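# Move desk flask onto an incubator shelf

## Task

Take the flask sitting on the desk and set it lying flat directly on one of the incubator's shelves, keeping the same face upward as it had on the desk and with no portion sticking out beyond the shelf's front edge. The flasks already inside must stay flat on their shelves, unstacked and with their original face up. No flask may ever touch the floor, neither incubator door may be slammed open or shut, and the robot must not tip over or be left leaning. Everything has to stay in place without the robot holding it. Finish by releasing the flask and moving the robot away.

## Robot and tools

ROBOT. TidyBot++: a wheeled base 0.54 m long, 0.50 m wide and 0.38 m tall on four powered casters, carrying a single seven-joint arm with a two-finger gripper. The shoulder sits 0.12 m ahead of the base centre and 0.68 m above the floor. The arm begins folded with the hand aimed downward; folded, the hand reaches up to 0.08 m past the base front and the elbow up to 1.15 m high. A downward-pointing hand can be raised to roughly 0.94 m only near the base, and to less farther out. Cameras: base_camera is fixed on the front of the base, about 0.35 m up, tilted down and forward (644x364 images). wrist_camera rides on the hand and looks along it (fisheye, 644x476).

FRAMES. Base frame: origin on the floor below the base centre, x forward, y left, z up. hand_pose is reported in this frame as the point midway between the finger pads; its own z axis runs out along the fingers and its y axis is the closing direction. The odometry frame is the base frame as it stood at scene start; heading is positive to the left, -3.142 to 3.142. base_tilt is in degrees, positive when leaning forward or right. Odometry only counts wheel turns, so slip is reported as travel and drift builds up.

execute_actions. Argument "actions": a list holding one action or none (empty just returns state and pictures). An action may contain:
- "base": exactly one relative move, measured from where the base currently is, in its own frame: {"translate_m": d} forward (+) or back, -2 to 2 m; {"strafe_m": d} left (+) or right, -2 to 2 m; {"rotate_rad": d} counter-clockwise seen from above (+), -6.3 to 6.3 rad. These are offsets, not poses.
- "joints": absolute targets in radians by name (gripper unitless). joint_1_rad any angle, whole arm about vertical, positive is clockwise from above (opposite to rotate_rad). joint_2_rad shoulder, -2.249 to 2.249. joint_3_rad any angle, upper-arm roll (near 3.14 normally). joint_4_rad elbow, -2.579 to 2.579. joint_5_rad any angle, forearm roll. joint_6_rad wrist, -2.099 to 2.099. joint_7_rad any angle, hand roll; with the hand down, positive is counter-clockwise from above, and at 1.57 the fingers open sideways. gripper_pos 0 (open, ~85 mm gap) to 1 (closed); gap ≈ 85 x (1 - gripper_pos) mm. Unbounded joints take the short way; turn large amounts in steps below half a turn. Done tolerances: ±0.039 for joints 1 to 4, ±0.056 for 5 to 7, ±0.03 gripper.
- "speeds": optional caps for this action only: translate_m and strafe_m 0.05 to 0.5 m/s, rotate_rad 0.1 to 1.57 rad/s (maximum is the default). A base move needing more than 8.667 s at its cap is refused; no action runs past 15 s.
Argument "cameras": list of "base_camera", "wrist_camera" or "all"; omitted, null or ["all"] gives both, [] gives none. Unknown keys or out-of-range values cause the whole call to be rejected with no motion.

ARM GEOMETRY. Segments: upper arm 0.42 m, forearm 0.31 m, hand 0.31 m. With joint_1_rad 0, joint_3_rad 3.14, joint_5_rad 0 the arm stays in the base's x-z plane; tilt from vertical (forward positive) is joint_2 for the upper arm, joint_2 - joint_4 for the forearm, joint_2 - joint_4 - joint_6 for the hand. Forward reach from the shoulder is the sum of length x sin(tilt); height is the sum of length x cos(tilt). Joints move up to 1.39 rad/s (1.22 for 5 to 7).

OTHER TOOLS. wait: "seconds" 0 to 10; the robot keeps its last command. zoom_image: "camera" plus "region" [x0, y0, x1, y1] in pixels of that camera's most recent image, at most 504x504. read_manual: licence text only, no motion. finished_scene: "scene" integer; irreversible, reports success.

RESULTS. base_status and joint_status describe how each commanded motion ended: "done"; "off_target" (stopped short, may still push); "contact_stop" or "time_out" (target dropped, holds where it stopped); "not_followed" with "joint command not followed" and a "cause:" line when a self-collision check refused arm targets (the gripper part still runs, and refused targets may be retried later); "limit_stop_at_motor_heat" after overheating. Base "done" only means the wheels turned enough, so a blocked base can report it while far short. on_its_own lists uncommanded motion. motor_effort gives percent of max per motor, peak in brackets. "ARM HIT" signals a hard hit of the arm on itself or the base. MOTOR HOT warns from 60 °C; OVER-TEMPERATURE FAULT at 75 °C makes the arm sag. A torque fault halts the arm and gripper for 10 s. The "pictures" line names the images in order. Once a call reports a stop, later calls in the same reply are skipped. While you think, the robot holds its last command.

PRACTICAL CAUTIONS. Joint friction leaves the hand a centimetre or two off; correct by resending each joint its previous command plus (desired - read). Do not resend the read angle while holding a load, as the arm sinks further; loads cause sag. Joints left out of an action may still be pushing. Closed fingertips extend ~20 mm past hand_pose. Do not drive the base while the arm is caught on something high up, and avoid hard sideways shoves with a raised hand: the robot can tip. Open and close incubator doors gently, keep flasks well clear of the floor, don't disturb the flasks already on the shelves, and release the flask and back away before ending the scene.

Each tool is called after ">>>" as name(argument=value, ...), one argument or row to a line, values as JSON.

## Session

>>> execute_actions(
  actions=[
    {"joints":{"joint_6_rad":0.4,"joint_4_rad":-2.3}},
  ],
)

Scene clock: 1.60 s.
base_odometry: x=+0.000 y=+0.000 heading=+0.000 (m, m, rad; odometry frame)
base_tilt: forward=+0.0 right=-0.2 (deg)
base_status: not commanded
joint_positions: joint_1_rad=-0.020 joint_2_rad=-0.383 joint_3_rad=+3.183 joint_4_rad=-2.303 joint_5_rad=-0.040 joint_6_rad=+0.379 joint_7_rad=+1.588 gripper_pos=+0.000
joint_status: all done
motor_effort: joint_1_rad=+0(0) joint_2_rad=-7(7) joint_3_rad=+0(1) joint_4_rad=+20(21) joint_5_rad=-1(1) joint_6_rad=+11(11) joint_7_rad=+0(1) (%)
hand_pose: x=+0.5687 y=-0.0161 z=+0.9736 quat_wxyz=(-0.001, +0.696, -0.024, +0.717) (m; base frame)
pictures: base_camera, wrist_camera
camera_calibration (this result's frames):
wrist_camera: T_world_to_cam=[[-0.00174327, -0.999813, -0.0192827, 0.0107924], [0.0370642, 0.0192049, -0.999128, 1.00914], [0.999311, -0.00245644, 0.0370238, -0.471181], [0, 0, 0, 1]] pos_world=[0.433472, -0.00974747, 1.02592]
Images, in order (width x height): base_camera 644x364, wrist_camera 644x476.

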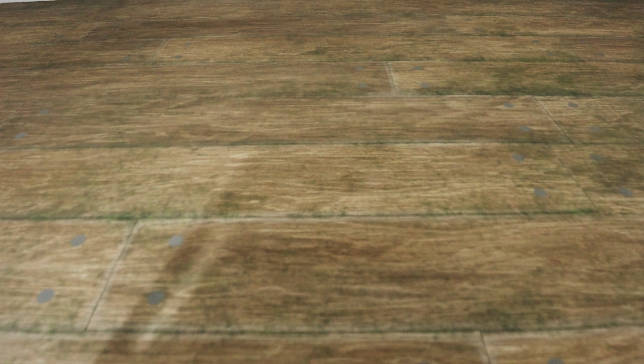

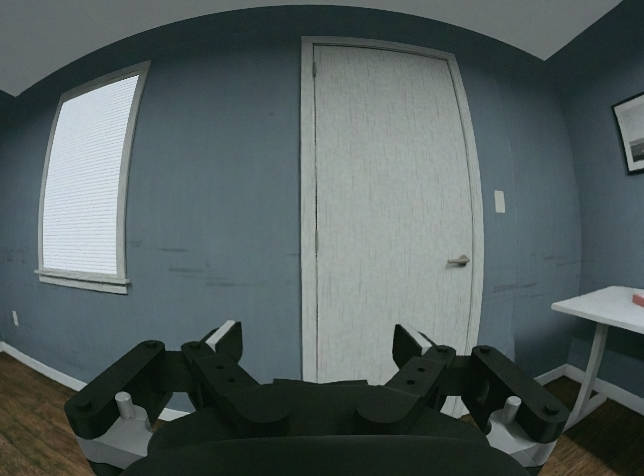

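Similar layout; check the incubator behind first.

>>> execute_actions(
  actions=[
    {"base":{"rotate_rad":-2.4},"joints":{"joint_1_rad":0,"joint_3_rad":3.125,"joint_5_rad":0.04}},
  ],
)

Scene clock: 9.07 s.
base_odometry: x=+0.000 y=+0.000 heading=-2.399 (m, m, rad; odometry frame)
base_tilt: forward=+0.0 right=-0.2 (deg)
base_status: done
joint_positions: joint_1_rad=-0.009 joint_2_rad=-0.383 joint_3_rad=+3.124 joint_4_rad=-2.303 joint_5_rad=+0.004 joint_6_rad=+0.379 joint_7_rad=+1.588 gripper_pos=+0.000
joint_status: all done
motor_effort: joint_1_rad=+0(1) joint_2_rad=-7(9) joint_3_rad=+1(3) joint_4_rad=+21(21) joint_5_rad=-1(1) joint_6_rad=+11(11) joint_7_rad=+1(0) (%)
hand_pose: x=+0.5680 y=+0.0151 z=+0.9736 quat_wxyz=(+0.000, +0.696, +0.019, +0.717) (m; base frame)
pictures: base_camera, wrist_camera
camera_calibration (this result's frames):
wrist_camera: T_world_to_cam=[[0.0572666, -0.997371, 0.0444099, -0.0534959], [0.0382793, -0.0422566, -0.998373, 1.00806], [0.997625, 0.0588734, 0.0357588, -0.469133], [0, 0, 0, 1]] pos_world=[0.432494, 0.0168616, 1.02558]
Images, in order (width x height): base_camera 644x364, wrist_camera 644x476.

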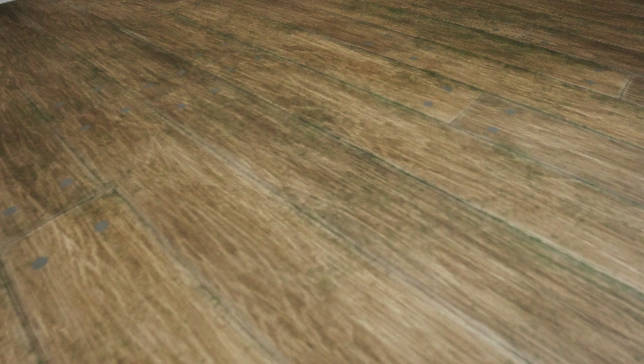

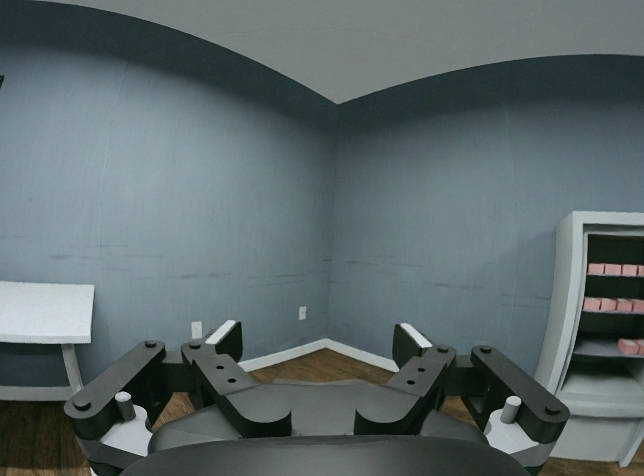

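>>> execute_actions(
  actions=[
    {"base":{"rotate_rad":-0.78},"joints":{"joint_3_rad":3.155,"joint_7_rad":1.56}},
  ],
)

Scene clock: 14.63 s.
base_odometry: x=+0.000 y=+0.000 heading=+3.105 (m, m, rad; odometry frame)
base_tilt: forward=+0.0 right=-0.2 (deg)
base_status: done
joint_positions: joint_1_rad=-0.007 joint_2_rad=-0.383 joint_3_rad=+3.152 joint_4_rad=-2.303 joint_5_rad=+0.004 joint_6_rad=+0.379 joint_7_rad=+1.583 gripper_pos=+0.000
joint_status: all done
motor_effort: joint_1_rad=+0(2) joint_2_rad=-7(7) joint_3_rad=+1(2) joint_4_rad=+20(20) joint_5_rad=-1(2) joint_6_rad=+10(11) joint_7_rad=+0(0) (%)
hand_pose: x=+0.5685 y=-0.0005 z=+0.9737 quat_wxyz=(+0.005, +0.697, +0.004, +0.717) (m; base frame)
pictures: base_camera, wrist_camera
camera_calibration (this result's frames):
wrist_camera: T_world_to_cam=[[0.0294236, -0.999137, 0.0293029, -0.0386092], [0.037152, -0.0282022, -0.998912, 1.00872], [0.998876, 0.0304802, 0.0362901, -0.469996], [0, 0, 0, 1]] pos_world=[0.433128, 0.00419766, 1.02581]
Images, in order (width x height): base_camera 644x364, wrist_camera 644x476.

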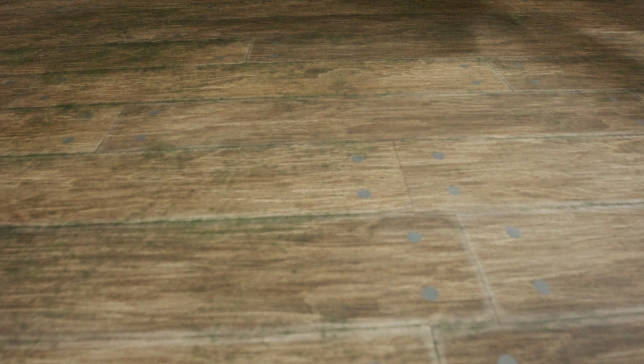

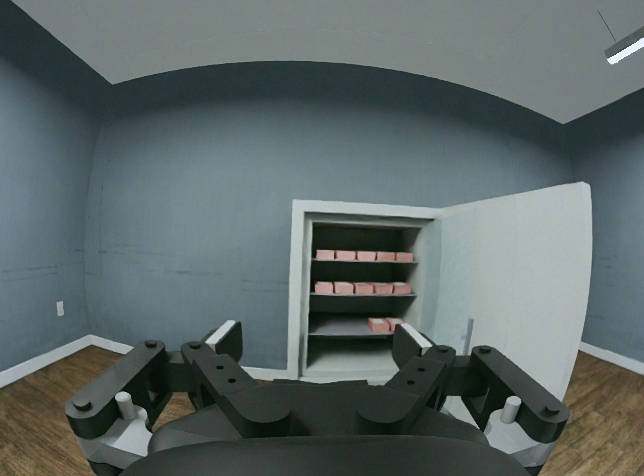

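>>> execute_actions(
  actions=[
    {"base":{"rotate_rad":1.635},"joints":{"joint_2_rad":-0.3,"joint_4_rad":-1.7,"joint_6_rad":-0.7}},
  ],
)

Scene clock: 25.60 s.
base_odometry: x=+0.000 y=+0.000 heading=-1.544 (m, m, rad; odometry frame)
base_tilt: forward=+0.0 right=-0.2 (deg)
base_status: done
joint_positions: joint_1_rad=-0.005 joint_2_rad=-0.307 joint_3_rad=+3.152 joint_4_rad=-1.715 joint_5_rad=+0.004 joint_6_rad=-0.656 joint_7_rad=+1.583 gripper_pos=+0.000
joint_status: all done
motor_effort: joint_1_rad=+0(1) joint_2_rad=-10(12) joint_3_rad=+0(2) joint_4_rad=+21(22) joint_5_rad=-1(1) joint_6_rad=+10(12) joint_7_rad=+0(0) (%)
hand_pose: x=+0.5765 y=-0.0030 z=+0.9864 quat_wxyz=(+0.005, +0.858, +0.003, +0.513) (m; base frame)
pictures: base_camera, wrist_camera
camera_calibration (this result's frames):
wrist_camera: T_world_to_cam=[[0.0349088, -0.999331, 0.0108726, -0.0267169], [-0.46662, -0.0259187, -0.884078, 1.19815], [0.883769, 0.0257888, -0.467213, 0.0846811], [0, 0, 0, 1]] pos_world=[0.485173, 0.00217154, 1.09911]
Images, in order (width x height): base_camera 644x364, wrist_camera 644x476.

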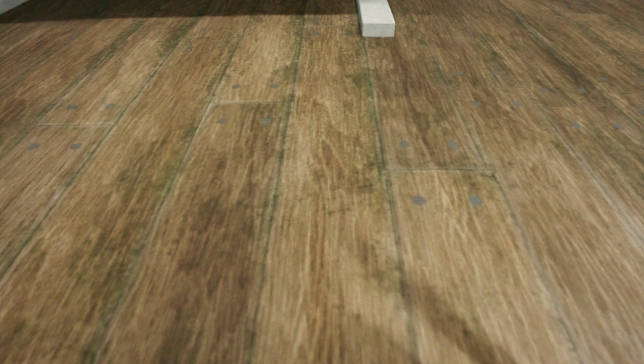

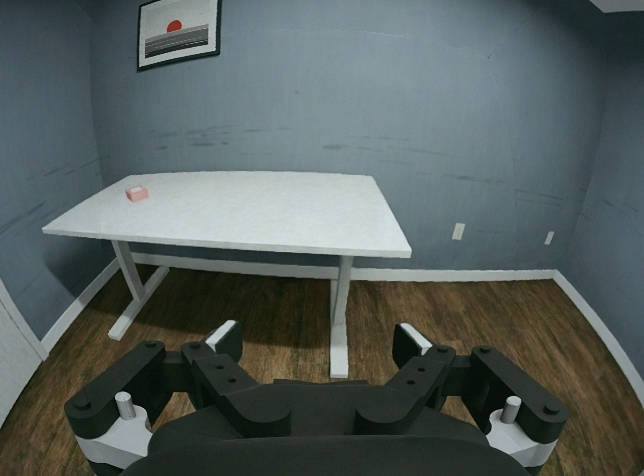

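>>> execute_actions(
  actions=[
    {"base":{"strafe_m":0.65}},
  ],
  cameras=[],
)

>>> execute_actions(
  actions=[
    {"base":{"translate_m":0.7},"joints":{"joint_6_rad":-1.0}},
  ],
)

Scene clock: 35.87 s.
base_odometry: x=+0.650 y=+0.018 heading=-1.543 (m, m, rad; odometry frame)
base_tilt: forward=+0.0 right=-0.2 (deg)
base_status: done
joint_positions: joint_1_rad=-0.005 joint_2_rad=-0.307 joint_3_rad=+3.153 joint_4_rad=-1.715 joint_5_rad=+0.004 joint_6_rad=-0.656 joint_7_rad=+1.583 gripper_pos=+0.000
joint_status: not commanded
motor_effort: joint_1_rad=+0(1) joint_2_rad=-10(10) joint_3_rad=+1(2) joint_4_rad=+21(21) joint_5_rad=-1(1) joint_6_rad=+9(10) joint_7_rad=+0(1) (%)
hand_pose: x=+0.5765 y=-0.0034 z=+0.9864 quat_wxyz=(+0.005, +0.858, +0.003, +0.513) (m; base frame)
pictures: none
No camera images: the call's "cameras" was empty. Leave "cameras" out to get every camera's image.

Scene clock: 38.63 s.
base_odometry: x=+0.669 y=-0.682 heading=-1.543 (m, m, rad; odometry frame)
base_tilt: forward=+0.0 right=-0.2 (deg)
base_status: done
joint_positions: joint_1_rad=-0.005 joint_2_rad=-0.300 joint_3_rad=+3.153 joint_4_rad=-1.708 joint_5_rad=+0.004 joint_6_rad=-0.981 joint_7_rad=+1.583 gripper_pos=+0.000
joint_status: all done
motor_effort: joint_1_rad=+0(0) joint_2_rad=-9(12) joint_3_rad=+1(1) joint_4_rad=+20(22) joint_5_rad=-1(1) joint_6_rad=+8(9) joint_7_rad=+0(0) (%)
hand_pose: x=+0.5177 y=-0.0030 z=+0.9076 quat_wxyz=(+0.004, +0.930, +0.003, +0.368) (m; base frame)
pictures: base_camera, wrist_camera
camera_calibration (this result's frames):
wrist_camera: T_world_to_cam=[[0.0353797, -0.99937, -0.00296732, -0.0114471], [-0.724439, -0.023601, -0.688935, 1.05741], [0.688431, 0.026524, -0.724817, 0.434731], [0, 0, 0, 1]] pos_world=[0.46715, 0.00198525, 1.04355]
Images, in order (width x height): base_camera 644x364, wrist_camera 644x476.

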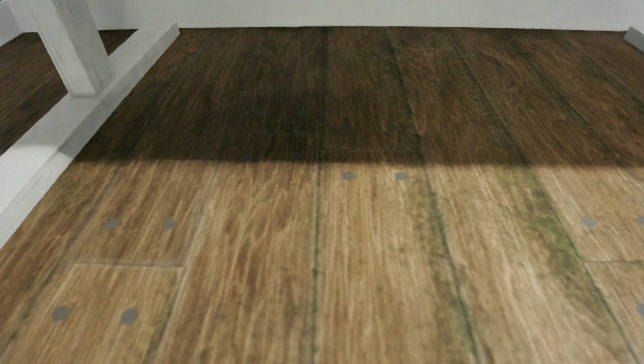

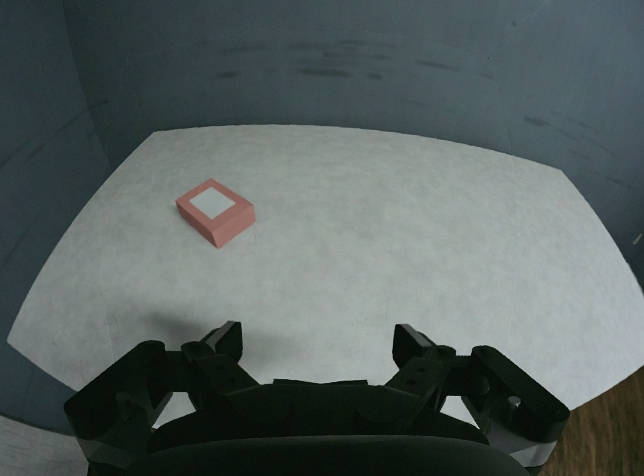

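>>> zoom_image(
  camera="wrist_camera",
  region=[160, 165, 280, 260],
)

Region (160, 165, 280, 260) of wrist_camera's 644x476 image, scaled by 4.200; it fills the top 399 rows of this view, and the rest is white.

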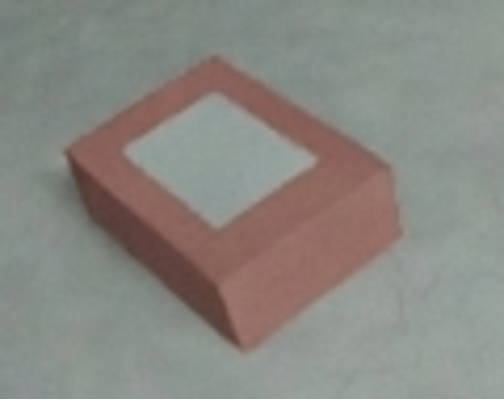

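>>> execute_actions(
  actions=[
    {"base":{"rotate_rad":0.896},"joints":{"joint_6_rad":-0.3}},
  ],
  cameras=[],
)

>>> execute_actions(
  actions=[
    {"base":{"translate_m":-0.40},"joints":{"joint_2_rad":0.3,"joint_4_rad":-1.5,"joint_6_rad":0.0}},
  ],
  cameras=[],
)

>>> execute_actions(
  actions=[
    {"base":{"strafe_m":-0.499},"joints":{"joint_2_rad":0.44,"joint_4_rad":-1.63,"joint_6_rad":0.24,"joint_3_rad":3.14}},
  ],
)

Scene clock: 81.73 s.
base_odometry: x=+0.669 y=-0.682 heading=-0.648 (m, m, rad; odometry frame)
base_tilt: forward=+0.0 right=-0.2 (deg)
base_status: done
joint_positions: joint_1_rad=-0.005 joint_2_rad=-0.300 joint_3_rad=+3.149 joint_4_rad=-1.704 joint_5_rad=+0.004 joint_6_rad=-0.321 joint_7_rad=+1.583 gripper_pos=+0.000
joint_status: all done
motor_effort: joint_1_rad=+0(2) joint_2_rad=-10(12) joint_3_rad=+1(3) joint_4_rad=+21(21) joint_5_rad=-1(2) joint_6_rad=+11(10) joint_7_rad=+0(0) (%)
hand_pose: x=+0.6123 y=-0.0012 z=+1.0883 quat_wxyz=(+0.006, +0.759, +0.004, +0.651) (m; base frame)
pictures: none
No camera images: the call's "cameras" was empty. Leave "cameras" out to get every camera's image.

Scene clock: 83.87 s.
base_odometry: x=+0.350 y=-0.440 heading=-0.647 (m, m, rad; odometry frame)
base_tilt: forward=+0.0 right=-0.2 (deg)
base_status: done
joint_positions: joint_1_rad=-0.005 joint_2_rad=+0.293 joint_3_rad=+3.149 joint_4_rad=-1.518 joint_5_rad=+0.004 joint_6_rad=-0.047 joint_7_rad=+1.583 gripper_pos=+0.000
joint_status: all done
motor_effort: joint_1_rad=+0(1) joint_2_rad=-32(33) joint_3_rad=+0(0) joint_4_rad=+21(23) joint_5_rad=-1(1) joint_6_rad=+11(11) joint_7_rad=+0(0) (%)
hand_pose: x=+0.8444 y=-0.0001 z=+0.9220 quat_wxyz=(+0.007, +0.801, +0.006, +0.599) (m; base frame)
pictures: none
No camera images: the call's "cameras" was empty. Leave "cameras" out to get every camera's image.

Scene clock: 86.20 s.
base_odometry: x=+0.049 y=-0.839 heading=-0.648 (m, m, rad; odometry frame)
base_tilt: forward=+0.0 right=-0.2 (deg)
base_status: done
joint_positions: joint_1_rad=+0.005 joint_2_rad=+0.445 joint_3_rad=+3.146 joint_4_rad=-1.625 joint_5_rad=+0.004 joint_6_rad=+0.194 joint_7_rad=+1.583 gripper_pos=+0.000
joint_status: all done
motor_effort: joint_1_rad=+0(4) joint_2_rad=-35(40) joint_3_rad=+0(3) joint_4_rad=+19(22) joint_5_rad=-1(1) joint_6_rad=+10(12) joint_7_rad=+0(0) (%)
hand_pose: x=+0.8729 y=-0.0048 z=+0.8174 quat_wxyz=(+0.008, +0.806, +0.004, +0.591) (m; base frame)
pictures: base_camera, wrist_camera
camera_calibration (this result's frames):
wrist_camera: T_world_to_cam=[[0.0317808, -0.999229, 0.0230393, -0.0442438], [-0.293551, -0.0313658, -0.955429, 1.09423], [0.955415, 0.0236011, -0.294321, -0.460105], [0, 0, 0, 1]] pos_world=[0.76221, 0.000970797, 0.911062]
Images, in order (width x height): base_camera 644x364, wrist_camera 644x476.

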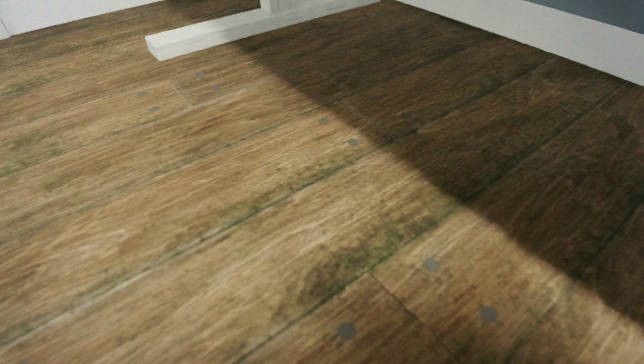

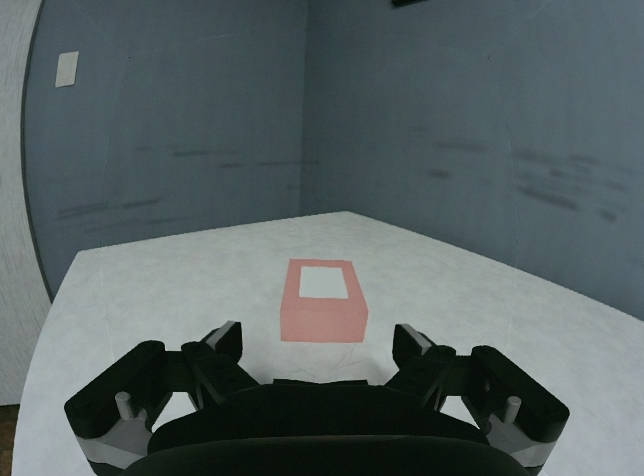

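>>> execute_actions(
  actions=[
    {"base":{"rotate_rad":0.03},"joints":{"joint_2_rad":0.525,"joint_4_rad":-1.70,"joint_6_rad":0.39,"joint_7_rad":1.525}},
  ],
  cameras=[],
)

>>> execute_actions(
  actions=[
    {"base":{"strafe_m":-0.035},"speeds":{"strafe_m":0.1}},
  ],
  cameras=["wrist_camera"],
)

Scene clock: 102.23 s.
base_odometry: x=+0.049 y=-0.839 heading=-0.618 (m, m, rad; odometry frame)
base_tilt: forward=+0.0 right=-0.2 (deg)
base_status: done
joint_positions: joint_1_rad=-0.003 joint_2_rad=+0.527 joint_3_rad=+3.139 joint_4_rad=-1.690 joint_5_rad=+0.004 joint_6_rad=+0.346 joint_7_rad=+1.548 gripper_pos=+0.000
joint_status: all done
motor_effort: joint_1_rad=+0(5) joint_2_rad=-37(40) joint_3_rad=+0(3) joint_4_rad=+18(20) joint_5_rad=-1(1) joint_6_rad=+10(11) joint_7_rad=+0(0) (%)
hand_pose: x=+0.8790 y=+0.0054 z=+0.7645 quat_wxyz=(-0.008, +0.805, -0.006, +0.594) (m; base frame)
pictures: none
No camera images: the call's "cameras" was empty. Leave "cameras" out to get every camera's image.

Scene clock: 103.07 s.
base_odometry: x=+0.028 y=-0.867 heading=-0.617 (m, m, rad; odometry frame)
base_tilt: forward=+0.0 right=-0.2 (deg)
base_status: done
joint_positions: joint_1_rad=+0.001 joint_2_rad=+0.527 joint_3_rad=+3.139 joint_4_rad=-1.690 joint_5_rad=+0.004 joint_6_rad=+0.346 joint_7_rad=+1.548 gripper_pos=+0.000
joint_status: not commanded
motor_effort: joint_1_rad=+1(3) joint_2_rad=-37(37) joint_3_rad=+0(1) joint_4_rad=+17(17) joint_5_rad=-1(1) joint_6_rad=+10(10) joint_7_rad=+1(0) (%)
hand_pose: x=+0.8791 y=+0.0026 z=+0.7645 quat_wxyz=(-0.007, +0.805, -0.007, +0.594) (m; base frame)
pictures: wrist_camera
camera_calibration (this result's frames):
wrist_camera: T_world_to_cam=[[0.0317229, -0.9994, -0.0138799, -0.00752488], [-0.287706, 0.00416852, -0.95771, 1.04227], [0.957193, 0.0343746, -0.287401, -0.488576], [0, 0, 0, 1]] pos_world=[0.767767, 0.00492952, 0.85767]
Images, in order (width x height): wrist_camera 644x476.

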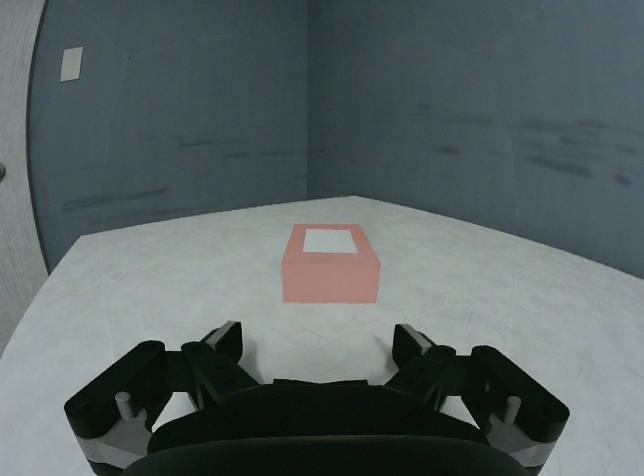

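>>> execute_actions(
  actions=[
    {"base":{"strafe_m":-0.011},"speeds":{"strafe_m":0.05},"joints":{"joint_2_rad":0.535}},
  ],
  cameras=[],
)

>>> execute_actions(
  actions=[
    {"base":{"translate_m":0.07},"speeds":{"translate_m":0.1}},
  ],
  cameras=["wrist_camera"],
)

Scene clock: 116.13 s.
base_odometry: x=+0.022 y=-0.876 heading=-0.616 (m, m, rad; odometry frame)
base_tilt: forward=+0.0 right=-0.2 (deg)
base_status: done
joint_positions: joint_1_rad=+0.002 joint_2_rad=+0.529 joint_3_rad=+3.140 joint_4_rad=-1.690 joint_5_rad=+0.004 joint_6_rad=+0.346 joint_7_rad=+1.548 gripper_pos=+0.000
joint_status: all done
motor_effort: joint_1_rad=-1(5) joint_2_rad=-36(36) joint_3_rad=+0(2) joint_4_rad=+18(18) joint_5_rad=-1(1) joint_6_rad=+10(10) joint_7_rad=+0(1) (%)
hand_pose: x=+0.8792 y=+0.0011 z=+0.7630 quat_wxyz=(-0.006, +0.805, -0.008, +0.593) (m; base frame)
pictures: none
No camera images: the call's "cameras" was empty. Leave "cameras" out to get every camera's image.

Scene clock: 117.37 s.
base_odometry: x=+0.079 y=-0.917 heading=-0.617 (m, m, rad; odometry frame)
base_tilt: forward=+0.0 right=-0.2 (deg)
base_status: done
joint_positions: joint_1_rad=+0.002 joint_2_rad=+0.531 joint_3_rad=+3.140 joint_4_rad=-1.690 joint_5_rad=+0.004 joint_6_rad=+0.347 joint_7_rad=+1.548 gripper_pos=+0.000
joint_status: not commanded
motor_effort: joint_1_rad=+0(2) joint_2_rad=-37(39) joint_3_rad=+0(0) joint_4_rad=+18(19) joint_5_rad=-1(1) joint_6_rad=+10(11) joint_7_rad=+1(0) (%)
hand_pose: x=+0.8792 y=+0.0011 z=+0.7615 quat_wxyz=(-0.006, +0.806, -0.008, +0.592) (m; base frame)
pictures: wrist_camera
camera_calibration (this result's frames):
wrist_camera: T_world_to_cam=[[0.0297177, -0.999465, -0.0136851, -0.00741646], [-0.29137, 0.0044347, -0.9566, 1.0418], [0.956149, 0.0324154, -0.291083, -0.485829], [0, 0, 0, 1]] pos_world=[0.768294, 0.00371579, 0.855067]
Images, in order (width x height): wrist_camera 644x476.

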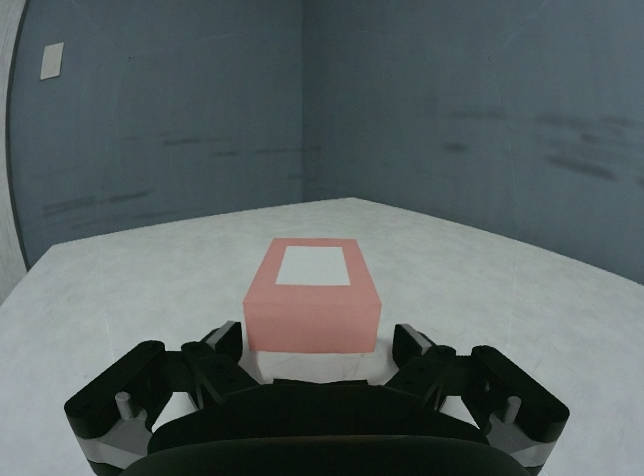

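>>> execute_actions(
  actions=[
    {"base":{"strafe_m":0.003},"speeds":{"strafe_m":0.05},"joints":{"joint_2_rad":0.545}},
  ],
  cameras=["wrist_camera"],
)

>>> execute_actions(
  actions=[
    {"base":{"translate_m":0.062},"speeds":{"translate_m":0.05}},
  ],
  cameras=["wrist_camera"],
)

Scene clock: 125.63 s.
base_odometry: x=+0.081 y=-0.915 heading=-0.617 (m, m, rad; odometry frame)
base_tilt: forward=+0.0 right=-0.2 (deg)
base_status: done
joint_positions: joint_1_rad=+0.002 joint_2_rad=+0.534 joint_3_rad=+3.140 joint_4_rad=-1.690 joint_5_rad=+0.004 joint_6_rad=+0.347 joint_7_rad=+1.548 gripper_pos=+0.000
joint_status: all done
motor_effort: joint_1_rad=+1(5) joint_2_rad=-37(37) joint_3_rad=+0(2) joint_4_rad=+18(19) joint_5_rad=-1(1) joint_6_rad=+10(10) joint_7_rad=+0(1) (%)
hand_pose: x=+0.8795 y=+0.0013 z=+0.7586 quat_wxyz=(-0.006, +0.807, -0.008, +0.591) (m; base frame)
pictures: wrist_camera
camera_calibration (this result's frames):
wrist_camera: T_world_to_cam=[[0.0298592, -0.999459, -0.0137833, -0.00736637], [-0.295048, 0.00436205, -0.955472, 1.04147], [0.955016, 0.0325964, -0.294758, -0.483189], [0, 0, 0, 1]] pos_world=[0.768956, 0.00384491, 0.852568]
Images, in order (width x height): wrist_camera 644x476.

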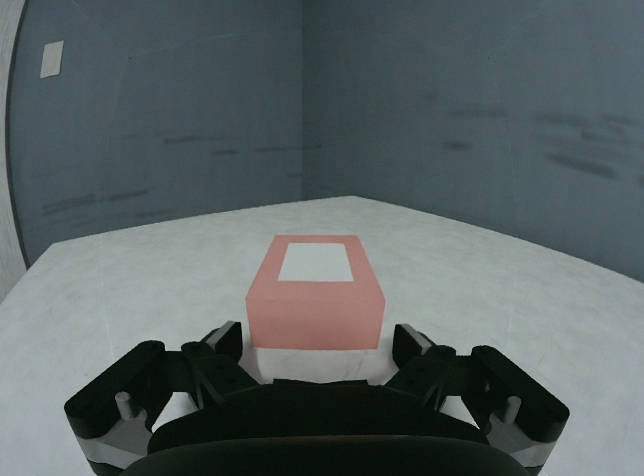

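Scene clock: 127.33 s.
base_odometry: x=+0.132 y=-0.951 heading=-0.617 (m, m, rad; odometry frame)
base_tilt: forward=+0.0 right=-0.2 (deg)
base_status: done
joint_positions: joint_1_rad=+0.002 joint_2_rad=+0.537 joint_3_rad=+3.140 joint_4_rad=-1.690 joint_5_rad=+0.004 joint_6_rad=+0.347 joint_7_rad=+1.548 gripper_pos=+0.000
joint_status: not commanded
motor_effort: joint_1_rad=+0(2) joint_2_rad=-36(39) joint_3_rad=+0(1) joint_4_rad=+17(18) joint_5_rad=-1(1) joint_6_rad=+10(11) joint_7_rad=+0(0) (%)
hand_pose: x=+0.8796 y=+0.0013 z=+0.7568 quat_wxyz=(-0.006, +0.808, -0.008, +0.590) (m; base frame)
pictures: wrist_camera
camera_calibration (this result's frames):
wrist_camera: T_world_to_cam=[[0.0298276, -0.999459, -0.0138575, -0.00731029], [-0.297263, 0.00436666, -0.954786, 1.04125], [0.95433, 0.0325983, -0.296972, -0.481542], [0, 0, 0, 1]] pos_world=[0.769293, 0.00384435, 0.851065]
Images, in order (width x height): wrist_camera 644x476.

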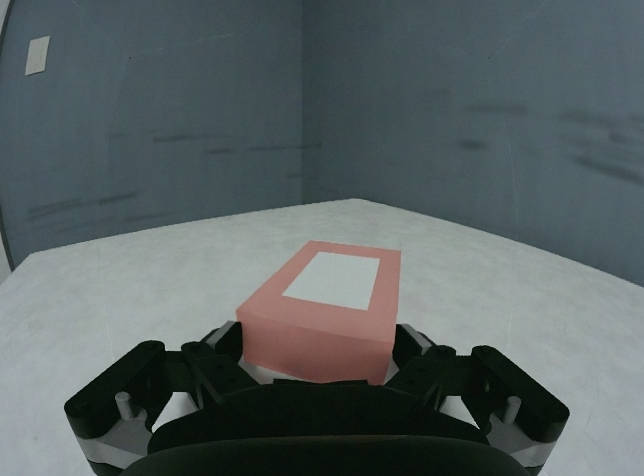

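>>> execute_actions(
  actions=[
    {"base":{"translate_m":-0.05},"speeds":{"translate_m":0.08}},
  ],
  cameras=[],
)

>>> execute_actions(
  actions=[
    {"base":{"strafe_m":0.014},"speeds":{"strafe_m":0.05}},
  ],
  cameras=["wrist_camera"],
)

>>> execute_actions(
  actions=[
    {"base":{"translate_m":0.035},"speeds":{"translate_m":0.05}},
  ],
  cameras=["wrist_camera"],
)

Scene clock: 139.87 s.
base_odometry: x=+0.090 y=-0.922 heading=-0.617 (m, m, rad; odometry frame)
base_tilt: forward=+0.0 right=-0.2 (deg)
base_status: done
joint_positions: joint_1_rad=+0.002 joint_2_rad=+0.539 joint_3_rad=+3.140 joint_4_rad=-1.691 joint_5_rad=+0.004 joint_6_rad=+0.347 joint_7_rad=+1.548 gripper_pos=+0.000
joint_status: not commanded
motor_effort: joint_1_rad=+0(2) joint_2_rad=-37(39) joint_3_rad=+0(1) joint_4_rad=+18(19) joint_5_rad=-1(1) joint_6_rad=+10(10) joint_7_rad=+1(1) (%)
hand_pose: x=+0.8798 y=+0.0013 z=+0.7546 quat_wxyz=(-0.006, +0.808, -0.008, +0.588) (m; base frame)
pictures: none
No camera images: the call's "cameras" was empty. Leave "cameras" out to get every camera's image.

Scene clock: 140.53 s.
base_odometry: x=+0.099 y=-0.910 heading=-0.617 (m, m, rad; odometry frame)
base_tilt: forward=+0.0 right=-0.2 (deg)
base_status: done
joint_positions: joint_1_rad=+0.001 joint_2_rad=+0.539 joint_3_rad=+3.140 joint_4_rad=-1.691 joint_5_rad=+0.004 joint_6_rad=+0.347 joint_7_rad=+1.548 gripper_pos=+0.000
joint_status: not commanded
motor_effort: joint_1_rad=+0(3) joint_2_rad=-36(38) joint_3_rad=+0(2) joint_4_rad=+17(18) joint_5_rad=-1(1) joint_6_rad=+10(10) joint_7_rad=+0(1) (%)
hand_pose: x=+0.8798 y=+0.0023 z=+0.7546 quat_wxyz=(-0.007, +0.808, -0.007, +0.588) (m; base frame)
pictures: wrist_camera
camera_calibration (this result's frames):
wrist_camera: T_world_to_cam=[[0.0311412, -0.999418, -0.013956, -0.00739759], [-0.30006, 0.00397085, -0.953912, 1.04096], [0.953412, 0.0338935, -0.299762, -0.479465], [0, 0, 0, 1]] pos_world=[0.769708, 0.00472402, 0.849152]
Images, in order (width x height): wrist_camera 644x476.

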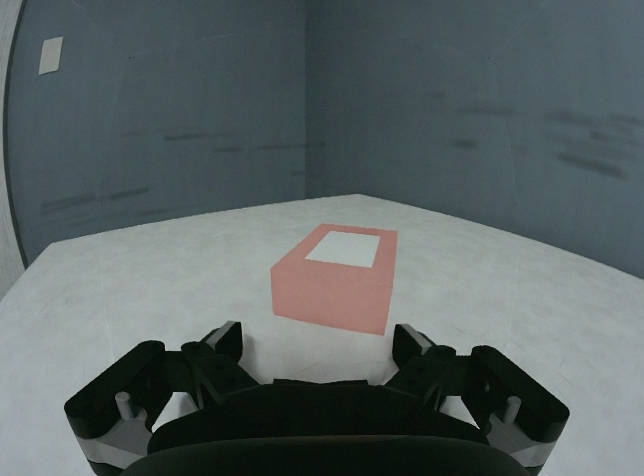

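Scene clock: 141.67 s.
base_odometry: x=+0.128 y=-0.931 heading=-0.617 (m, m, rad; odometry frame)
base_tilt: forward=+0.0 right=-0.2 (deg)
base_status: done
joint_positions: joint_1_rad=+0.001 joint_2_rad=+0.540 joint_3_rad=+3.140 joint_4_rad=-1.691 joint_5_rad=+0.004 joint_6_rad=+0.347 joint_7_rad=+1.548 gripper_pos=+0.000
joint_status: not commanded
motor_effort: joint_1_rad=+0(2) joint_2_rad=-38(39) joint_3_rad=+0(1) joint_4_rad=+18(20) joint_5_rad=-1(1) joint_6_rad=+10(11) joint_7_rad=+0(0) (%)
hand_pose: x=+0.8798 y=+0.0023 z=+0.7541 quat_wxyz=(-0.007, +0.809, -0.007, +0.588) (m; base frame)
pictures: wrist_camera
camera_calibration (this result's frames):
wrist_camera: T_world_to_cam=[[0.0311459, -0.999417, -0.0139705, -0.00739012], [-0.300418, 0.00397057, -0.953799, 1.04076], [0.953299, 0.0339039, -0.300119, -0.479232], [0, 0, 0, 1]] pos_world=[0.769744, 0.00472962, 0.848746]
Images, in order (width x height): wrist_camera 644x476.

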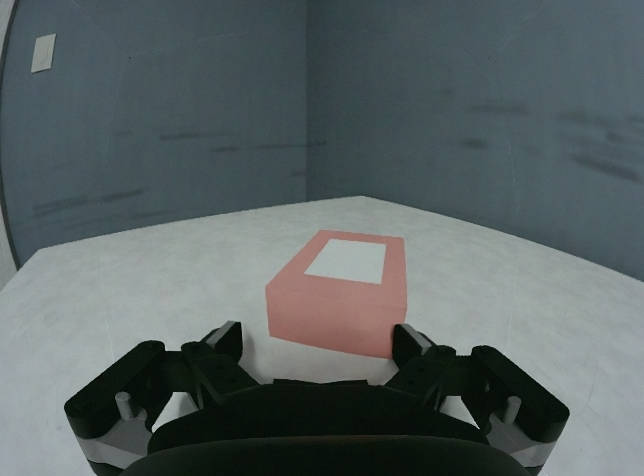

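Working; push a little more.

>>> execute_actions(
  actions=[
    {"base":{"translate_m":0.018},"speeds":{"translate_m":0.05}},
  ],
  cameras=["wrist_camera"],
)

Scene clock: 146.20 s.
base_odometry: x=+0.142 y=-0.941 heading=-0.616 (m, m, rad; odometry frame)
base_tilt: forward=+0.0 right=-0.2 (deg)
base_status: done
joint_positions: joint_1_rad=+0.001 joint_2_rad=+0.540 joint_3_rad=+3.140 joint_4_rad=-1.691 joint_5_rad=+0.004 joint_6_rad=+0.348 joint_7_rad=+1.548 gripper_pos=+0.000
joint_status: not commanded
motor_effort: joint_1_rad=+0(1) joint_2_rad=-38(39) joint_3_rad=+0(2) joint_4_rad=+18(19) joint_5_rad=-1(1) joint_6_rad=+10(11) joint_7_rad=+1(1) (%)
hand_pose: x=+0.8798 y=+0.0023 z=+0.7541 quat_wxyz=(-0.007, +0.809, -0.007, +0.588) (m; base frame)
pictures: wrist_camera
camera_calibration (this result's frames):
wrist_camera: T_world_to_cam=[[0.0311462, -0.999417, -0.0139714, -0.00739078], [-0.300423, 0.0039712, -0.953798, 1.04068], [0.953297, 0.0339045, -0.300124, -0.479253], [0, 0, 0, 1]] pos_world=[0.769746, 0.00472958, 0.848663]
Images, in order (width x height): wrist_camera 644x476.

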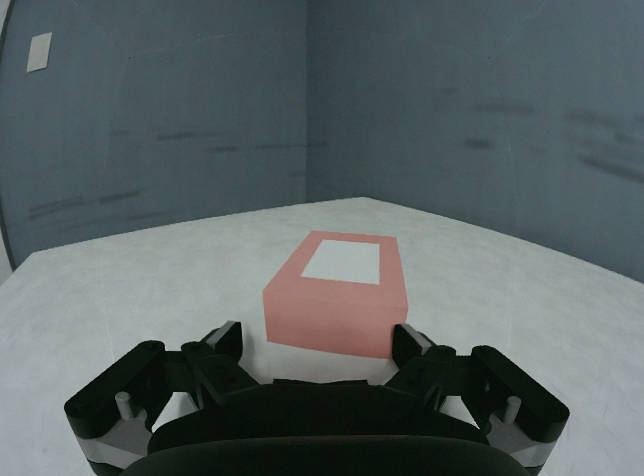

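>>> execute_actions(
  actions=[
    {"base":{"translate_m":0.03},"speeds":{"translate_m":0.05}},
  ],
  cameras=["wrist_camera"],
)

Scene clock: 151.57 s.
base_odometry: x=+0.167 y=-0.958 heading=-0.616 (m, m, rad; odometry frame)
base_tilt: forward=+0.0 right=-0.2 (deg)
base_status: done
joint_positions: joint_1_rad=+0.001 joint_2_rad=+0.541 joint_3_rad=+3.140 joint_4_rad=-1.691 joint_5_rad=+0.004 joint_6_rad=+0.348 joint_7_rad=+1.548 gripper_pos=+0.000
joint_status: not commanded
motor_effort: joint_1_rad=+0(2) joint_2_rad=-38(39) joint_3_rad=+0(1) joint_4_rad=+18(18) joint_5_rad=-1(1) joint_6_rad=+10(10) joint_7_rad=+0(1) (%)
hand_pose: x=+0.8798 y=+0.0023 z=+0.7535 quat_wxyz=(-0.007, +0.809, -0.007, +0.588) (m; base frame)
pictures: wrist_camera
camera_calibration (this result's frames):
wrist_camera: T_world_to_cam=[[0.0311369, -0.999417, -0.013994, -0.00737411], [-0.301097, 0.00397158, -0.953585, 1.04059], [0.953085, 0.0339052, -0.300798, -0.478755], [0, 0, 0, 1]] pos_world=[0.769843, 0.00472969, 0.84818]
Images, in order (width x height): wrist_camera 644x476.

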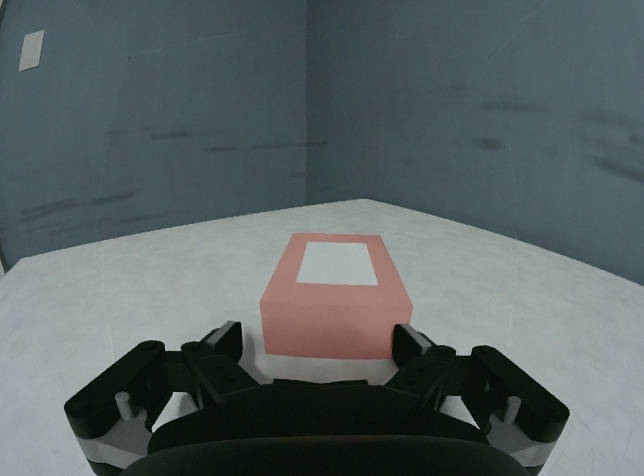

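>>> execute_actions(
  actions=[
    {"base":{"translate_m":0.013},"speeds":{"translate_m":0.05}},
  ],
  cameras=[],
)

>>> execute_actions(
  actions=[
    {"base":{"translate_m":-0.01},"speeds":{"translate_m":0.05}},
  ],
  cameras=[],
)

>>> execute_actions(
  actions=[
    {"base":{"strafe_m":-0.010},"speeds":{"strafe_m":0.05}},
  ],
  cameras=["wrist_camera"],
)

>>> zoom_image(
  camera="wrist_camera",
  region=[200, 220, 440, 380],
)

Scene clock: 164.50 s.
base_odometry: x=+0.178 y=-0.966 heading=-0.616 (m, m, rad; odometry frame)
base_tilt: forward=+0.1 right=-0.2 (deg)
base_status: done
joint_positions: joint_1_rad=+0.001 joint_2_rad=+0.542 joint_3_rad=+3.140 joint_4_rad=-1.691 joint_5_rad=+0.004 joint_6_rad=+0.348 joint_7_rad=+1.548 gripper_pos=+0.000
joint_status: not commanded
motor_effort: joint_1_rad=+0(2) joint_2_rad=-38(38) joint_3_rad=+0(1) joint_4_rad=+18(19) joint_5_rad=-1(1) joint_6_rad=+10(10) joint_7_rad=+0(1) (%)
hand_pose: x=+0.8799 y=+0.0023 z=+0.7527 quat_wxyz=(-0.007, +0.809, -0.007, +0.588) (m; base frame)
pictures: none
No camera images: the call's "cameras" was empty. Leave "cameras" out to get every camera's image.

Scene clock: 165.13 s.
base_odometry: x=+0.170 y=-0.960 heading=-0.616 (m, m, rad; odometry frame)
base_tilt: forward=+0.0 right=-0.2 (deg)
base_status: done
joint_positions: joint_1_rad=+0.001 joint_2_rad=+0.542 joint_3_rad=+3.140 joint_4_rad=-1.692 joint_5_rad=+0.004 joint_6_rad=+0.348 joint_7_rad=+1.548 gripper_pos=+0.000
joint_status: not commanded
motor_effort: joint_1_rad=-1(2) joint_2_rad=-36(40) joint_3_rad=+0(1) joint_4_rad=+18(19) joint_5_rad=-1(1) joint_6_rad=+10(10) joint_7_rad=+0(1) (%)
hand_pose: x=+0.8797 y=+0.0023 z=+0.7524 quat_wxyz=(-0.007, +0.809, -0.007, +0.587) (m; base frame)
pictures: none
No camera images: the call's "cameras" was empty. Leave "cameras" out to get every camera's image.

Scene clock: 165.77 s.
base_odometry: x=+0.164 y=-0.968 heading=-0.615 (m, m, rad; odometry frame)
base_tilt: forward=+0.1 right=-0.2 (deg)
base_status: done
joint_positions: joint_1_rad=+0.002 joint_2_rad=+0.542 joint_3_rad=+3.140 joint_4_rad=-1.692 joint_5_rad=+0.004 joint_6_rad=+0.348 joint_7_rad=+1.548 gripper_pos=+0.000
joint_status: not commanded
motor_effort: joint_1_rad=-1(4) joint_2_rad=-37(39) joint_3_rad=-1(2) joint_4_rad=+18(19) joint_5_rad=-1(1) joint_6_rad=+10(11) joint_7_rad=+1(0) (%)
hand_pose: x=+0.8797 y=+0.0010 z=+0.7524 quat_wxyz=(-0.006, +0.809, -0.008, +0.587) (m; base frame)
pictures: wrist_camera
camera_calibration (this result's frames):
wrist_camera: T_world_to_cam=[[0.0293497, -0.999472, -0.0139129, -0.00720917], [-0.302611, 0.00438118, -0.953104, 1.04046], [0.952662, 0.0321835, -0.302323, -0.477434], [0, 0, 0, 1]] pos_world=[0.769901, 0.00360166, 0.84723]
Images, in order (width x height): wrist_camera 644x476.

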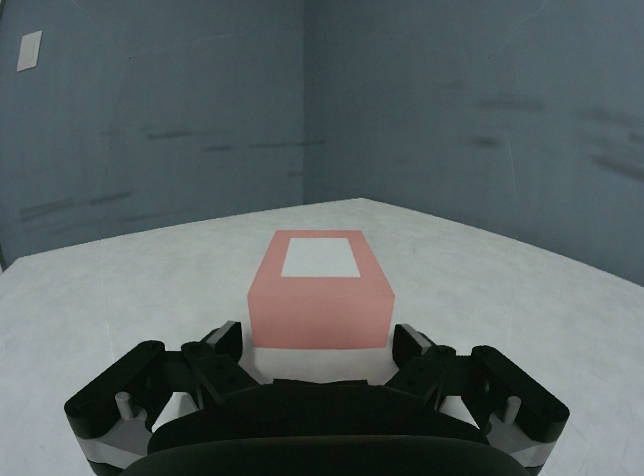

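Region (200, 220, 440, 380) of wrist_camera's 644x476 image, scaled by 2.100.

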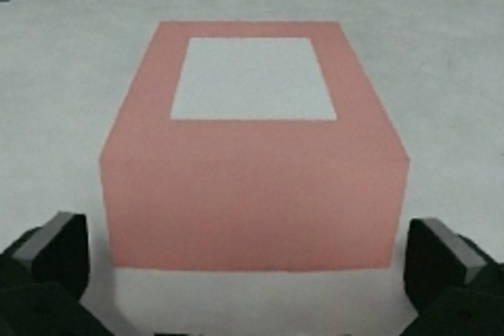

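>>> execute_actions(
  actions=[
    {"base":{"strafe_m":-0.001},"speeds":{"strafe_m":0.05}},
  ],
  cameras=[],
)

>>> execute_actions(
  actions=[
    {"base":{"translate_m":0.022},"speeds":{"translate_m":0.05}},
  ],
  cameras=["wrist_camera"],
)

Scene clock: 175.80 s.
base_odometry: x=+0.163 y=-0.968 heading=-0.615 (m, m, rad; odometry frame)
base_tilt: forward=+0.0 right=-0.2 (deg)
base_status: done
joint_positions: joint_1_rad=+0.002 joint_2_rad=+0.542 joint_3_rad=+3.140 joint_4_rad=-1.692 joint_5_rad=+0.004 joint_6_rad=+0.348 joint_7_rad=+1.548 gripper_pos=+0.000
joint_status: not commanded
motor_effort: joint_1_rad=+1(4) joint_2_rad=-37(39) joint_3_rad=+1(2) joint_4_rad=+18(19) joint_5_rad=-1(1) joint_6_rad=+10(10) joint_7_rad=+0(0) (%)
hand_pose: x=+0.8797 y=+0.0010 z=+0.7524 quat_wxyz=(-0.006, +0.809, -0.008, +0.587) (m; base frame)
pictures: none
No camera images: the call's "cameras" was empty. Leave "cameras" out to get every camera's image.

Scene clock: 178.10 s.
base_odometry: x=+0.179 y=-0.979 heading=-0.612 (m, m, rad; odometry frame)
base_tilt: forward=+0.0 right=-0.2 (deg)
base_status: translate_m time_out (by the wheels' count: +0.019 of +0.022)
joint_positions: joint_1_rad=-0.007 joint_2_rad=+0.518 joint_3_rad=+3.140 joint_4_rad=-1.692 joint_5_rad=+0.004 joint_6_rad=+0.349 joint_7_rad=+1.548 gripper_pos=+0.000
joint_status: not commanded
motor_effort: joint_1_rad=+1(6) joint_2_rad=-32(38) joint_3_rad=+0(2) joint_4_rad=+18(19) joint_5_rad=-1(1) joint_6_rad=+10(11) joint_7_rad=+1(0) (%)
hand_pose: x=+0.8777 y=+0.0079 z=+0.7704 quat_wxyz=(-0.009, +0.802, -0.004, +0.597) (m; base frame)
pictures: wrist_camera
camera_calibration (this result's frames):
wrist_camera: T_world_to_cam=[[0.038774, -0.999163, -0.0130099, -0.00894797], [-0.279584, 0.0016519, -0.96012, 1.04224], [0.959338, 0.040865, -0.279286, -0.493935], [0, 0, 0, 1]] pos_world=[0.765591, 0.00952249, 0.862612]
Images, in order (width x height): wrist_camera 644x476.

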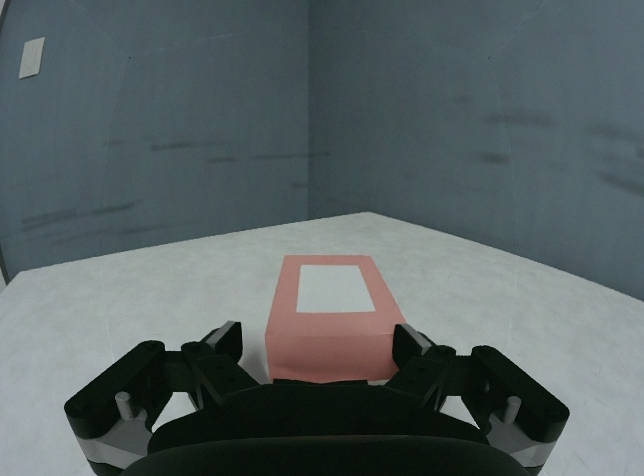

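>>> execute_actions(
  actions=[
    {"base":{"translate_m":-0.18},"speeds":{"translate_m":0.15},"joints":{"joint_1_rad":0.0,"joint_2_rad":0.52,"joint_4_rad":-1.118,"joint_6_rad":0.03}},
  ],
  cameras=[],
)

>>> execute_actions(
  actions=[
    {"joints":{"joint_2_rad":0.80}},
  ],
  cameras=["wrist_camera"],
)

Scene clock: 194.73 s.
base_odometry: x=+0.032 y=-0.875 heading=-0.612 (m, m, rad; odometry frame)
base_tilt: forward=+0.0 right=-0.2 (deg)
base_status: done
joint_positions: joint_1_rad=-0.006 joint_2_rad=+0.519 joint_3_rad=+3.140 joint_4_rad=-1.131 joint_5_rad=+0.004 joint_6_rad=+0.077 joint_7_rad=+1.548 gripper_pos=+0.000
joint_status: all done
motor_effort: joint_1_rad=+0(4) joint_2_rad=-40(42) joint_3_rad=+0(2) joint_4_rad=+22(22) joint_5_rad=-1(0) joint_6_rad=+10(11) joint_7_rad=+1(0) (%)
hand_pose: x=+0.9522 y=+0.0075 z=+1.0221 quat_wxyz=(-0.010, +0.708, -0.004, +0.706) (m; base frame)
pictures: none
No camera images: the call's "cameras" was empty. Leave "cameras" out to get every camera's image.

Scene clock: 196.50 s.
base_odometry: x=+0.032 y=-0.875 heading=-0.612 (m, m, rad; odometry frame)
base_tilt: forward=+0.0 right=-0.2 (deg)
base_status: not commanded
joint_positions: joint_1_rad=-0.006 joint_2_rad=+0.802 joint_3_rad=+3.140 joint_4_rad=-1.124 joint_5_rad=+0.004 joint_6_rad=+0.068 joint_7_rad=+1.548 gripper_pos=+0.000
joint_status: all done
motor_effort: joint_1_rad=+0(0) joint_2_rad=-46(53) joint_3_rad=+0(0) joint_4_rad=+20(23) joint_5_rad=-1(1) joint_6_rad=+10(11) joint_7_rad=+0(0) (%)
hand_pose: x=+1.0147 y=+0.0079 z=+0.7775 quat_wxyz=(-0.008, +0.801, -0.005, +0.599) (m; base frame)
pictures: wrist_camera
camera_calibration (this result's frames):
wrist_camera: T_world_to_cam=[[0.0370131, -0.999234, -0.0126919, -0.0126399], [-0.274935, 0.00202816, -0.961461, 1.08368], [0.96075, 0.039076, -0.274649, -0.628406], [0, 0, 0, 1]] pos_world=[0.902151, 0.00972752, 0.869167]
Images, in order (width x height): wrist_camera 644x476.

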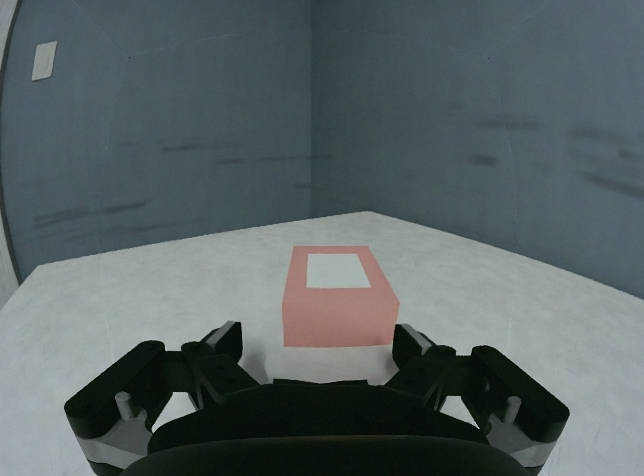

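>>> execute_actions(
  actions=[
    {"base":{"rotate_rad":0.03},"speeds":{"rotate_rad":0.1},"joints":{"joint_2_rad":0.812,"joint_4_rad":-1.145}},
  ],
  cameras=[],
)

>>> execute_actions(
  actions=[
    {"base":{"strafe_m":-0.048},"speeds":{"strafe_m":0.05}},
  ],
  cameras=[],
)

>>> execute_actions(
  actions=[
    {"base":{"translate_m":0.025},"speeds":{"translate_m":0.05}},
  ],
  cameras=["wrist_camera"],
)

>>> zoom_image(
  camera="wrist_camera",
  region=[200, 220, 440, 380],
)

Scene clock: 207.73 s.
base_odometry: x=+0.032 y=-0.875 heading=-0.582 (m, m, rad; odometry frame)
base_tilt: forward=+0.0 right=-0.2 (deg)
base_status: done
joint_positions: joint_1_rad=-0.006 joint_2_rad=+0.804 joint_3_rad=+3.140 joint_4_rad=-1.136 joint_5_rad=+0.004 joint_6_rad=+0.068 joint_7_rad=+1.548 gripper_pos=+0.000
joint_status: all done
motor_effort: joint_1_rad=+0(4) joint_2_rad=-47(47) joint_3_rad=+0(2) joint_4_rad=+20(21) joint_5_rad=-1(1) joint_6_rad=+10(10) joint_7_rad=+0(0) (%)
hand_pose: x=+1.0124 y=+0.0076 z=+0.7680 quat_wxyz=(-0.008, +0.805, -0.005, +0.593) (m; base frame)
pictures: none
No camera images: the call's "cameras" was empty. Leave "cameras" out to get every camera's image.

Scene clock: 209.13 s.
base_odometry: x=+0.005 y=-0.916 heading=-0.583 (m, m, rad; odometry frame)
base_tilt: forward=+0.0 right=-0.2 (deg)
base_status: done
joint_positions: joint_1_rad=-0.004 joint_2_rad=+0.804 joint_3_rad=+3.140 joint_4_rad=-1.136 joint_5_rad=+0.004 joint_6_rad=+0.068 joint_7_rad=+1.548 gripper_pos=+0.000
joint_status: not commanded
motor_effort: joint_1_rad=-1(5) joint_2_rad=-47(48) joint_3_rad=-1(1) joint_4_rad=+20(21) joint_5_rad=-1(1) joint_6_rad=+10(10) joint_7_rad=+0(1) (%)
hand_pose: x=+1.0124 y=+0.0059 z=+0.7680 quat_wxyz=(-0.008, +0.805, -0.006, +0.593) (m; base frame)
pictures: none
No camera images: the call's "cameras" was empty. Leave "cameras" out to get every camera's image.

Scene clock: 210.07 s.
base_odometry: x=+0.026 y=-0.930 heading=-0.583 (m, m, rad; odometry frame)
base_tilt: forward=+0.1 right=-0.2 (deg)
base_status: done
joint_positions: joint_1_rad=-0.004 joint_2_rad=+0.805 joint_3_rad=+3.140 joint_4_rad=-1.136 joint_5_rad=+0.004 joint_6_rad=+0.068 joint_7_rad=+1.548 gripper_pos=+0.000
joint_status: not commanded
motor_effort: joint_1_rad=+0(1) joint_2_rad=-47(49) joint_3_rad=+0(0) joint_4_rad=+20(21) joint_5_rad=-1(1) joint_6_rad=+10(11) joint_7_rad=+0(1) (%)
hand_pose: x=+1.0125 y=+0.0059 z=+0.7667 quat_wxyz=(-0.008, +0.806, -0.006, +0.592) (m; base frame)
pictures: wrist_camera
camera_calibration (this result's frames):
wrist_camera: T_world_to_cam=[[0.0346148, -0.999307, -0.0136582, -0.011541], [-0.29061, 0.00301136, -0.956837, 1.08501], [0.956215, 0.0370899, -0.290305, -0.61259], [0, 0, 0, 1]] pos_world=[0.901483, 0.00792052, 0.860187]
Images, in order (width x height): wrist_camera 644x476.

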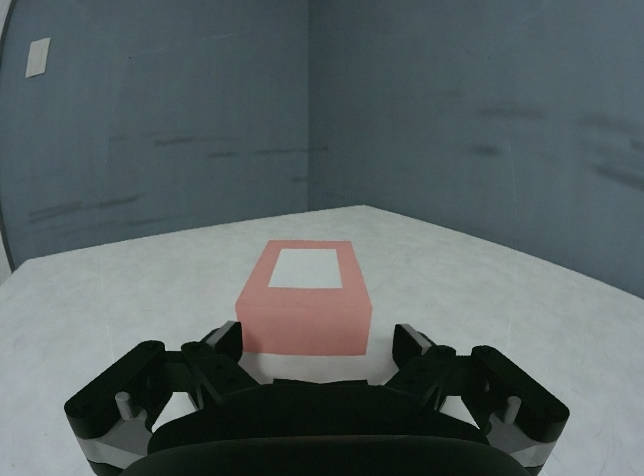

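Region (200, 220, 440, 380) of wrist_camera's 644x476 image, scaled by 2.100.

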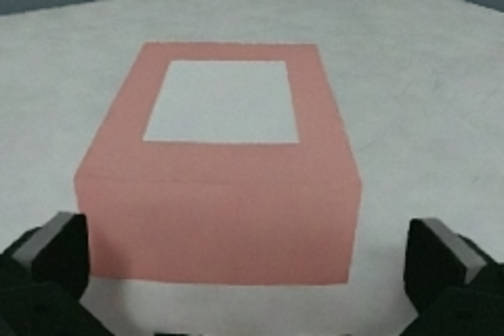

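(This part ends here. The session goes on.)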